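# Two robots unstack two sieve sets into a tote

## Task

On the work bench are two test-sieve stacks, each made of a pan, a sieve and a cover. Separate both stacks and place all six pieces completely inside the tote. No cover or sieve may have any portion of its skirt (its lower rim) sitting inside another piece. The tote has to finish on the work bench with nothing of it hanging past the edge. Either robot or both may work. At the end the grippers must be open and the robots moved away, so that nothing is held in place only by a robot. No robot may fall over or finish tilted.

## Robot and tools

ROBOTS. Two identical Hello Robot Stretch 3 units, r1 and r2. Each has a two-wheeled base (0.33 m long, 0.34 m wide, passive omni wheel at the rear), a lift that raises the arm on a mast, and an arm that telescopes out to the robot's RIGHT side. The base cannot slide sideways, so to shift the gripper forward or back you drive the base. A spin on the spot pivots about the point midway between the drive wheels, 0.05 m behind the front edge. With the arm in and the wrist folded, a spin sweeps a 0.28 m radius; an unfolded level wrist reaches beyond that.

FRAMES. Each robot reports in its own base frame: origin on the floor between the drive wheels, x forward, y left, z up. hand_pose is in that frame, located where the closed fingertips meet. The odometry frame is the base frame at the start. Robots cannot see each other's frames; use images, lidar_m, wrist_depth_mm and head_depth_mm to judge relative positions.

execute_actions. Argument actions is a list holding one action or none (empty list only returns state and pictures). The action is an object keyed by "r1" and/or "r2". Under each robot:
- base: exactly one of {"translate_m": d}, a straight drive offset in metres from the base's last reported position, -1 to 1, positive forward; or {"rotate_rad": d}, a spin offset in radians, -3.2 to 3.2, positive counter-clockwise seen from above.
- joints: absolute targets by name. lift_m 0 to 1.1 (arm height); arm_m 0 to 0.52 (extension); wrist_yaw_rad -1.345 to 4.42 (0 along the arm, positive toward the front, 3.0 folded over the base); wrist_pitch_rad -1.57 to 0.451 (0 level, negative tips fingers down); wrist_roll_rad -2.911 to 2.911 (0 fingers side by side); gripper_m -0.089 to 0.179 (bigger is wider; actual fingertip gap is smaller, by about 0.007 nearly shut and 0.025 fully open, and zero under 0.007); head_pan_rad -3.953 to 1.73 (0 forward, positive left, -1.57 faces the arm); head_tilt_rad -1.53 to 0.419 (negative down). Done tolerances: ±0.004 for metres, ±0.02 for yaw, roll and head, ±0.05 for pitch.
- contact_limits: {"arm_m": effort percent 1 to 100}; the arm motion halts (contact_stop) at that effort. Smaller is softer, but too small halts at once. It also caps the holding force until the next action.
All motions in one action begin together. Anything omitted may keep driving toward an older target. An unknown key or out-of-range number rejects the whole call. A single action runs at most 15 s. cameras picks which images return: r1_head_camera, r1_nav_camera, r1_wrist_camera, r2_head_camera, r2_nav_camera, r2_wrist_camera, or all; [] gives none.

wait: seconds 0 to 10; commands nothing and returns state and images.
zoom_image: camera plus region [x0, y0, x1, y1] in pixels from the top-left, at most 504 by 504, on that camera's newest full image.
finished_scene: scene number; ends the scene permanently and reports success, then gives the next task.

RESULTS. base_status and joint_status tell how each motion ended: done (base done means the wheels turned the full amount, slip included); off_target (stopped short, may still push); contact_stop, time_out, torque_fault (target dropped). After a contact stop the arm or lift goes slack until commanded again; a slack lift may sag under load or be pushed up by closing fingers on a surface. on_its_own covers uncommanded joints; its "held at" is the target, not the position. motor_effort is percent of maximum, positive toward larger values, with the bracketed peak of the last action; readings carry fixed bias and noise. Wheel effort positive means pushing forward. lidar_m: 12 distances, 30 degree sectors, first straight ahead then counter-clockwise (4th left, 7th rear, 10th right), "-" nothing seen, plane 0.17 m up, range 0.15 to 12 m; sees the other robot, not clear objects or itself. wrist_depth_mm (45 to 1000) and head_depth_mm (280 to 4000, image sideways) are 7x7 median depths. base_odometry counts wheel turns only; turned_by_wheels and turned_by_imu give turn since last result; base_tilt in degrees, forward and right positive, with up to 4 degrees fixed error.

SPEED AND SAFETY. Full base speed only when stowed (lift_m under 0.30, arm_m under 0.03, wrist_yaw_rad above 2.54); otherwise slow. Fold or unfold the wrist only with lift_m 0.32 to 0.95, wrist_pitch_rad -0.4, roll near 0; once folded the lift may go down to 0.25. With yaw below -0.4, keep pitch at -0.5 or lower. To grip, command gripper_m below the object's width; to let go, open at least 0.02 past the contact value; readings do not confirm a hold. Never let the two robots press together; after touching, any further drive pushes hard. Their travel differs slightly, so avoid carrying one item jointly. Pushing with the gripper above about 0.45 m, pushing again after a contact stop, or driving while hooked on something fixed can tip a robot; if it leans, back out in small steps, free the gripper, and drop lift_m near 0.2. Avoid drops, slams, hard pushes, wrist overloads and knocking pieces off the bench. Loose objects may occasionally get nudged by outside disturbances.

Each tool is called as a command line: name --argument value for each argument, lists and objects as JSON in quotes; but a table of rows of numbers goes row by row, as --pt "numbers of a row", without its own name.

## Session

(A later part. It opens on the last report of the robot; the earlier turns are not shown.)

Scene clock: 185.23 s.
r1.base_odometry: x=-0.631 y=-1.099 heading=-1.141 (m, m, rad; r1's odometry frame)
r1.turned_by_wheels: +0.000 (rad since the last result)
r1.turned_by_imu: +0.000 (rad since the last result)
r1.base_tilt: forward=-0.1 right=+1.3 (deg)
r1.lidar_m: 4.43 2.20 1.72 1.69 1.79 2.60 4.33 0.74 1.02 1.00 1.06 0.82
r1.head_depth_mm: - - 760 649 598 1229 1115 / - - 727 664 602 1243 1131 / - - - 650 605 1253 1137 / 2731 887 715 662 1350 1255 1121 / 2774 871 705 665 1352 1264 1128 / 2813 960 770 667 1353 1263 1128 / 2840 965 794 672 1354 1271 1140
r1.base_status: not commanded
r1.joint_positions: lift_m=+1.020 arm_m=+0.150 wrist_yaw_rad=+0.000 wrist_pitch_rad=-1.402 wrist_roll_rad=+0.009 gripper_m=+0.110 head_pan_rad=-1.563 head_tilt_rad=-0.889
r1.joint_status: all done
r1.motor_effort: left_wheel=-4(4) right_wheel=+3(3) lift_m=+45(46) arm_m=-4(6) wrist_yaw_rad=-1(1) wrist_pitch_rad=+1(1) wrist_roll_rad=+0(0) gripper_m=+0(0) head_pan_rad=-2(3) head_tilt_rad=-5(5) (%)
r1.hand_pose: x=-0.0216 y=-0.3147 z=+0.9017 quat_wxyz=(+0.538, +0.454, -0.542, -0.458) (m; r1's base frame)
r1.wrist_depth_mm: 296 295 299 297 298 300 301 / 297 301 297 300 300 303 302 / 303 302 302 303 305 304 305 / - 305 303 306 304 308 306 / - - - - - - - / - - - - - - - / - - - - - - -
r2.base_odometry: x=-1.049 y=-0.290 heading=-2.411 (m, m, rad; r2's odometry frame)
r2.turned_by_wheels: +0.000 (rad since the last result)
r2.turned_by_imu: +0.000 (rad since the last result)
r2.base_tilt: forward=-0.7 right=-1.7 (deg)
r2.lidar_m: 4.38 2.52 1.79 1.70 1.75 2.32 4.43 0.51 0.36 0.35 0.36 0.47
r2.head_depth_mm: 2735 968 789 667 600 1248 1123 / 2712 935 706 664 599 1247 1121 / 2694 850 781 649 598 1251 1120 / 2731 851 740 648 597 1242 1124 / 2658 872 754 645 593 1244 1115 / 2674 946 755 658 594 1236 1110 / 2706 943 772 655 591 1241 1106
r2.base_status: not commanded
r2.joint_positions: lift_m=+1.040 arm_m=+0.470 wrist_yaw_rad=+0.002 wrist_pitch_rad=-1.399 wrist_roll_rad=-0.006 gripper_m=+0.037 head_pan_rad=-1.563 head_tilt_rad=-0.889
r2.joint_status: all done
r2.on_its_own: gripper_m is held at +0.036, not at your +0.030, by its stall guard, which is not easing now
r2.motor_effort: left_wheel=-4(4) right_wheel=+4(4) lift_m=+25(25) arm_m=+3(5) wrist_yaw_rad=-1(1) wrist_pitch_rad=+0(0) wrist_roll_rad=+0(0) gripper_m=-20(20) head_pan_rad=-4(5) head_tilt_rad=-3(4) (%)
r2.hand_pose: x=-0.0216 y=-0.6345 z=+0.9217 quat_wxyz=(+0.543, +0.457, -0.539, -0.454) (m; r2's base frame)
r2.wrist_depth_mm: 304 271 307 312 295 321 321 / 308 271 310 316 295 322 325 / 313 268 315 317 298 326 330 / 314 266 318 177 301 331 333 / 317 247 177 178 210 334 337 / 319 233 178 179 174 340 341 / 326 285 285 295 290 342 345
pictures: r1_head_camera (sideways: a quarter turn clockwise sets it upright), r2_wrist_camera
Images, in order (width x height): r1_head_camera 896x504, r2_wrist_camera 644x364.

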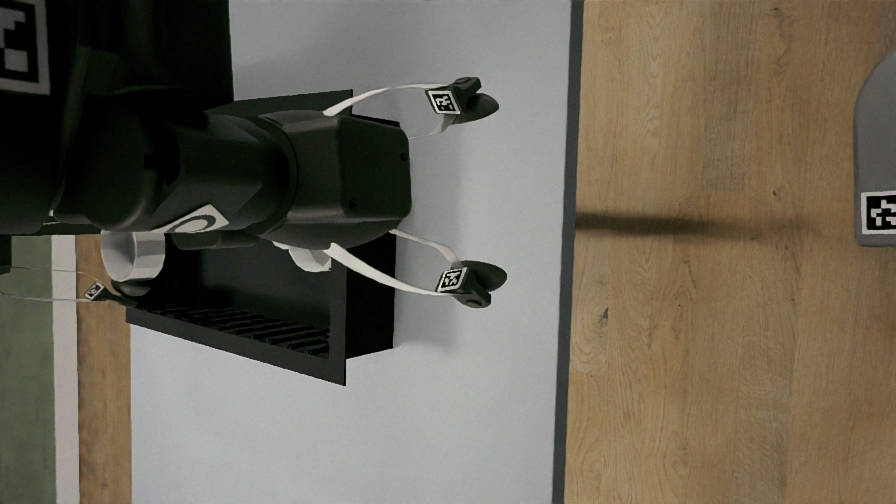

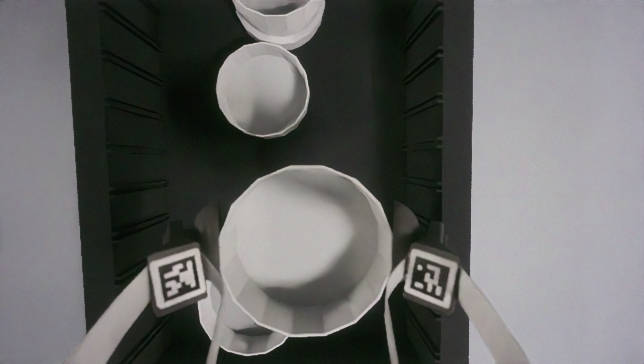

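execute_actions --actions '[{"r2":{"joints":{"lift_m":0.904,"arm_m":0.482}}}]' --cameras '[]'

execute_actions --actions '[{"r2":{"joints":{"gripper_m":0.11}}}]' --cameras '[]'

execute_actions --actions '[{"r2":{"joints":{"lift_m":1.02}}}]' --cameras '["r2_wrist_camera"]'

execute_actions --actions '[{"r2":{"joints":{"arm_m":0.15}}}]' --cameras '[]'

finished_scene --scene 1

Scene clock: 190.37 s.
r1.base_odometry: x=-0.631 y=-1.099 heading=-1.141 (m, m, rad; r1's odometry frame)
r1.turned_by_wheels: +0.000 (rad since the last result)
r1.turned_by_imu: -0.001 (rad since the last result)
r1.base_tilt: forward=+0.0 right=+1.2 (deg)
r1.lidar_m: 4.41 2.20 1.72 1.68 1.80 2.59 4.32 0.74 1.02 1.00 1.06 0.82
r1.head_depth_mm: - - 761 649 598 1235 1107 / - - 728 665 601 1250 1138 / - - - 649 607 1246 1133 / 660 890 714 661 1345 1253 1121 / 2751 866 705 666 1347 1259 1131 / 2831 959 770 668 1358 1265 1134 / 2832 969 795 674 1361 1277 1139
r1.base_status: not commanded
r1.joint_positions: lift_m=+1.020 arm_m=+0.150 wrist_yaw_rad=+0.000 wrist_pitch_rad=-1.402 wrist_roll_rad=+0.009 gripper_m=+0.110 head_pan_rad=-1.563 head_tilt_rad=-0.889
r1.joint_status: not commanded
r1.motor_effort: left_wheel=-4(4) right_wheel=+3(3) lift_m=+46(46) arm_m=-4(4) wrist_yaw_rad=+1(1) wrist_pitch_rad=+1(1) wrist_roll_rad=+0(0) gripper_m=+0(1) head_pan_rad=-3(3) head_tilt_rad=-6(6) (%)
r1.hand_pose: x=-0.0216 y=-0.3147 z=+0.9017 quat_wxyz=(+0.538, +0.454, -0.542, -0.458) (m; r1's base frame)
r1.wrist_depth_mm: 295 296 297 295 298 300 298 / 296 297 297 300 300 301 303 / 301 300 303 302 302 303 304 / - 302 304 304 306 308 308 / - - - - - - - / - - - - - - - / - - - - - - -
r2.base_odometry: x=-1.049 y=-0.290 heading=-2.411 (m, m, rad; r2's odometry frame)
r2.turned_by_wheels: +0.000 (rad since the last result)
r2.turned_by_imu: +0.001 (rad since the last result)
r2.base_tilt: forward=-0.4 right=-1.4 (deg)
r2.lidar_m: 4.37 2.51 1.79 1.70 1.75 2.33 4.43 0.51 0.36 0.35 0.36 0.47
r2.head_depth_mm: - - 767 652 599 1253 1124 / - 936 707 664 599 1258 1116 / - 870 761 650 597 1253 1129 / 2699 851 709 649 597 1241 1118 / 2669 869 755 646 595 1238 1113 / 2700 947 757 658 593 1240 1115 / 2677 941 773 656 592 1237 1104
r2.base_status: not commanded
r2.joint_positions: lift_m=+0.904 arm_m=+0.482 wrist_yaw_rad=+0.002 wrist_pitch_rad=-1.399 wrist_roll_rad=-0.006 gripper_m=+0.037 head_pan_rad=-1.563 head_tilt_rad=-0.889
r2.joint_status: all done
r2.on_its_own: gripper_m is held at +0.036, not at your +0.030, by its stall guard, which is not easing now
r2.motor_effort: left_wheel=-4(5) right_wheel=+3(3) lift_m=+12(21) arm_m=+4(0) wrist_yaw_rad=-1(1) wrist_pitch_rad=+0(0) wrist_roll_rad=+0(0) gripper_m=-20(21) head_pan_rad=-4(4) head_tilt_rad=-4(4) (%)
r2.hand_pose: x=-0.0216 y=-0.6465 z=+0.7865 quat_wxyz=(+0.543, +0.457, -0.538, -0.454) (m; r2's base frame)
r2.wrist_depth_mm: 174 173 174 177 179 155 106 / 175 175 175 179 181 156 106 / 176 177 177 181 183 157 107 / 179 180 181 177 185 158 107 / 181 181 177 179 183 158 107 / 182 184 178 180 174 149 108 / 181 185 165 189 192 149 108
pictures: none
No camera images: the call's "cameras" was empty. Leave "cameras" out to get every camera's image.

Scene clock: 191.60 s.
r1.base_odometry: x=-0.631 y=-1.099 heading=-1.141 (m, m, rad; r1's odometry frame)
r1.turned_by_wheels: +0.000 (rad since the last result)
r1.turned_by_imu: +0.000 (rad since the last result)
r1.base_tilt: forward=+0.2 right=+1.1 (deg)
r1.lidar_m: 4.41 2.20 1.73 1.69 1.79 2.60 4.33 0.74 1.02 1.00 1.06 0.82
r1.head_depth_mm: - - 760 647 600 1238 1115 / - - 730 664 601 1247 1130 / - - - 648 606 1247 1136 / 660 892 713 662 1338 1250 1126 / 2784 861 704 665 1349 1256 1130 / 2830 962 769 669 1350 1266 1139 / 2804 968 797 673 1363 1267 1136
r1.base_status: not commanded
r1.joint_positions: lift_m=+1.020 arm_m=+0.150 wrist_yaw_rad=+0.000 wrist_pitch_rad=-1.402 wrist_roll_rad=+0.009 gripper_m=+0.110 head_pan_rad=-1.563 head_tilt_rad=-0.889
r1.joint_status: not commanded
r1.motor_effort: left_wheel=-4(4) right_wheel=+3(3) lift_m=+46(45) arm_m=-4(4) wrist_yaw_rad=+0(1) wrist_pitch_rad=+1(1) wrist_roll_rad=+0(0) gripper_m=+0(0) head_pan_rad=-2(2) head_tilt_rad=-5(4) (%)
r1.hand_pose: x=-0.0216 y=-0.3147 z=+0.9017 quat_wxyz=(+0.538, +0.454, -0.542, -0.458) (m; r1's base frame)
r1.wrist_depth_mm: 294 294 297 299 300 298 300 / 298 299 301 301 302 301 302 / 300 302 302 303 303 305 305 / - 303 302 304 306 310 309 / - - - - - - - / - - - - - - - / - - - - - - -
r2.base_odometry: x=-1.049 y=-0.290 heading=-2.411 (m, m, rad; r2's odometry frame)
r2.turned_by_wheels: +0.000 (rad since the last result)
r2.turned_by_imu: +0.000 (rad since the last result)
r2.base_tilt: forward=-0.4 right=-1.4 (deg)
r2.lidar_m: 4.38 2.52 1.79 1.70 1.75 2.33 4.43 0.51 0.36 0.35 0.35 0.47
r2.head_depth_mm: - - 770 653 600 1251 1117 / - 932 706 664 599 1253 1119 / - 870 761 649 598 1252 1127 / 2710 852 706 647 596 1246 1122 / 2647 869 754 646 595 1245 1115 / 2713 946 755 658 594 1243 1110 / 2708 941 775 656 591 1242 1105
r2.base_status: not commanded
r2.joint_positions: lift_m=+0.904 arm_m=+0.482 wrist_yaw_rad=+0.002 wrist_pitch_rad=-1.401 wrist_roll_rad=-0.006 gripper_m=+0.110 head_pan_rad=-1.563 head_tilt_rad=-0.889
r2.joint_status: all done
r2.motor_effort: left_wheel=-4(5) right_wheel=+4(3) lift_m=+12(13) arm_m=+3(3) wrist_yaw_rad=-1(1) wrist_pitch_rad=+1(1) wrist_roll_rad=+0(0) gripper_m=-1(84) head_pan_rad=-3(4) head_tilt_rad=-4(3) (%)
r2.hand_pose: x=-0.0216 y=-0.6462 z=+0.7865 quat_wxyz=(+0.543, +0.458, -0.538, -0.454) (m; r2's base frame)
r2.wrist_depth_mm: 173 173 174 177 179 156 106 / 175 175 176 180 181 156 106 / 176 177 178 181 182 157 107 / 179 180 181 182 185 158 107 / 180 182 182 184 185 152 107 / 183 - 185 184 189 140 108 / - 186 165 190 191 172 108
pictures: none
No camera images: the call's "cameras" was empty. Leave "cameras" out to get every camera's image.

Scene clock: 193.50 s.
r1.base_odometry: x=-0.631 y=-1.099 heading=-1.141 (m, m, rad; r1's odometry frame)
r1.turned_by_wheels: +0.000 (rad since the last result)
r1.turned_by_imu: +0.000 (rad since the last result)
r1.base_tilt: forward=-0.1 right=+1.4 (deg)
r1.lidar_m: 4.42 2.21 1.72 1.69 1.80 2.59 4.33 0.73 1.02 1.00 1.06 0.82
r1.head_depth_mm: - - 762 647 598 1239 1111 / - - 729 664 603 1238 1131 / - - - 651 606 1249 1140 / 2752 895 715 661 1331 1253 1123 / 2821 867 702 666 1349 1258 1132 / 2766 959 770 669 1353 1266 1131 / 2836 967 794 672 1367 1274 1139
r1.base_status: not commanded
r1.joint_positions: lift_m=+1.020 arm_m=+0.150 wrist_yaw_rad=+0.000 wrist_pitch_rad=-1.402 wrist_roll_rad=+0.009 gripper_m=+0.110 head_pan_rad=-1.563 head_tilt_rad=-0.889
r1.joint_status: not commanded
r1.motor_effort: left_wheel=-4(4) right_wheel=+3(3) lift_m=+46(45) arm_m=-4(4) wrist_yaw_rad=+0(0) wrist_pitch_rad=+1(1) wrist_roll_rad=+0(0) gripper_m=+0(1) head_pan_rad=-2(2) head_tilt_rad=-4(5) (%)
r1.hand_pose: x=-0.0216 y=-0.3147 z=+0.9017 quat_wxyz=(+0.538, +0.454, -0.542, -0.458) (m; r1's base frame)
r1.wrist_depth_mm: 294 296 297 299 297 300 302 / 298 298 299 301 301 301 301 / 299 300 301 301 304 304 305 / - 304 304 305 305 308 307 / - - - - - - - / - - - - - - - / - - - - - - -
r2.base_odometry: x=-1.049 y=-0.290 heading=-2.411 (m, m, rad; r2's odometry frame)
r2.turned_by_wheels: +0.000 (rad since the last result)
r2.turned_by_imu: +0.000 (rad since the last result)
r2.base_tilt: forward=-0.5 right=-1.5 (deg)
r2.lidar_m: 4.38 2.52 1.78 1.70 1.75 2.33 4.43 0.51 0.36 0.35 0.36 0.47
r2.head_depth_mm: 2704 967 788 667 599 1251 1118 / 2710 929 706 664 599 1247 1119 / - 878 775 649 599 1251 1128 / 2715 850 738 648 597 1246 1123 / 2662 873 753 645 595 1237 1119 / 2683 947 755 658 594 1243 1111 / 2732 941 770 657 590 1236 1110
r2.base_status: not commanded
r2.joint_positions: lift_m=+1.020 arm_m=+0.482 wrist_yaw_rad=+0.002 wrist_pitch_rad=-1.401 wrist_roll_rad=-0.006 gripper_m=+0.110 head_pan_rad=-1.563 head_tilt_rad=-0.889
r2.joint_status: all done
r2.motor_effort: left_wheel=-4(4) right_wheel=+4(4) lift_m=+25(26) arm_m=+3(3) wrist_yaw_rad=+0(1) wrist_pitch_rad=+0(0) wrist_roll_rad=+0(0) gripper_m=+1(2) head_pan_rad=-4(5) head_tilt_rad=-3(4) (%)
r2.hand_pose: x=-0.0216 y=-0.6462 z=+0.9017 quat_wxyz=(+0.543, +0.458, -0.538, -0.454) (m; r2's base frame)
r2.wrist_depth_mm: 202 272 289 291 286 300 300 / 204 269 290 292 293 300 305 / 206 269 293 297 298 305 308 / 209 268 297 299 298 308 312 / 211 239 301 301 306 312 313 / 299 - 266 307 307 317 317 / 302 264 265 311 306 318 322
pictures: r2_wrist_camera
Images, in order (width x height): r2_wrist_camera 644x364.

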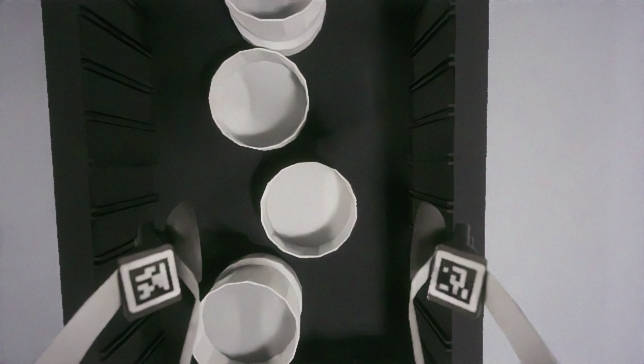

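Scene clock: 197.17 s.
r1.base_odometry: x=-0.631 y=-1.099 heading=-1.141 (m, m, rad; r1's odometry frame)
r1.turned_by_wheels: +0.000 (rad since the last result)
r1.turned_by_imu: +0.000 (rad since the last result)
r1.base_tilt: forward=-0.1 right=+1.1 (deg)
r1.lidar_m: 4.42 2.20 1.72 1.69 1.79 2.59 4.33 0.74 1.02 1.00 1.06 0.82
r1.head_depth_mm: - - 759 648 598 1239 1109 / - - 730 664 602 1243 1132 / - - - 650 606 1248 1136 / 2747 887 713 661 1342 1253 1124 / 2762 870 706 665 1350 1258 1131 / 2813 957 770 666 1352 1266 1135 / 2823 966 795 673 1363 1267 1141
r1.base_status: not commanded
r1.joint_positions: lift_m=+1.020 arm_m=+0.150 wrist_yaw_rad=+0.000 wrist_pitch_rad=-1.402 wrist_roll_rad=+0.009 gripper_m=+0.110 head_pan_rad=-1.563 head_tilt_rad=-0.889
r1.joint_status: not commanded
r1.motor_effort: left_wheel=-4(4) right_wheel=+3(3) lift_m=+46(45) arm_m=-4(4) wrist_yaw_rad=+0(1) wrist_pitch_rad=+1(1) wrist_roll_rad=+0(0) gripper_m=+0(0) head_pan_rad=-3(2) head_tilt_rad=-5(5) (%)
r1.hand_pose: x=-0.0216 y=-0.3147 z=+0.9017 quat_wxyz=(+0.538, +0.454, -0.542, -0.458) (m; r1's base frame)
r1.wrist_depth_mm: 294 294 297 299 298 297 299 / 296 299 299 300 304 301 305 / 300 301 300 303 302 303 304 / - 304 305 305 308 308 309 / - - - - - - - / - - - - - - - / - - - - - - -
r2.base_odometry: x=-1.049 y=-0.290 heading=-2.411 (m, m, rad; r2's odometry frame)
r2.turned_by_wheels: +0.000 (rad since the last result)
r2.turned_by_imu: +0.000 (rad since the last result)
r2.base_tilt: forward=-0.7 right=-1.6 (deg)
r2.lidar_m: 4.38 2.52 1.79 1.70 1.74 2.33 4.43 0.51 0.36 0.35 0.36 0.47
r2.head_depth_mm: - - 789 667 600 1254 1123 / - - 697 667 599 1258 1116 / - - - 649 598 1250 1127 / 2724 858 790 649 596 1247 1124 / 2639 870 755 661 594 1245 1114 / 2715 948 757 659 592 1240 1108 / 2693 945 775 656 592 1242 1111
r2.base_status: not commanded
r2.joint_positions: lift_m=+1.020 arm_m=+0.150 wrist_yaw_rad=+0.002 wrist_pitch_rad=-1.401 wrist_roll_rad=-0.006 gripper_m=+0.110 head_pan_rad=-1.563 head_tilt_rad=-0.889
r2.joint_status: all done
r2.motor_effort: left_wheel=-4(4) right_wheel=+3(4) lift_m=+24(24) arm_m=-2(2) wrist_yaw_rad=-1(1) wrist_pitch_rad=+0(1) wrist_roll_rad=+0(0) gripper_m=-1(1) head_pan_rad=-4(4) head_tilt_rad=-4(4) (%)
r2.hand_pose: x=-0.0216 y=-0.3150 z=+0.9017 quat_wxyz=(+0.543, +0.458, -0.538, -0.454) (m; r2's base frame)
r2.wrist_depth_mm: 290 289 294 294 299 300 301 / 291 292 295 298 301 305 305 / 293 296 298 300 303 308 308 / 298 298 302 303 309 311 313 / - - - - - - - / - - - - - - - / - - - - - - -
pictures: none
No camera images: the call's "cameras" was empty. Leave "cameras" out to get every camera's image.

The scene is finished: the task was done.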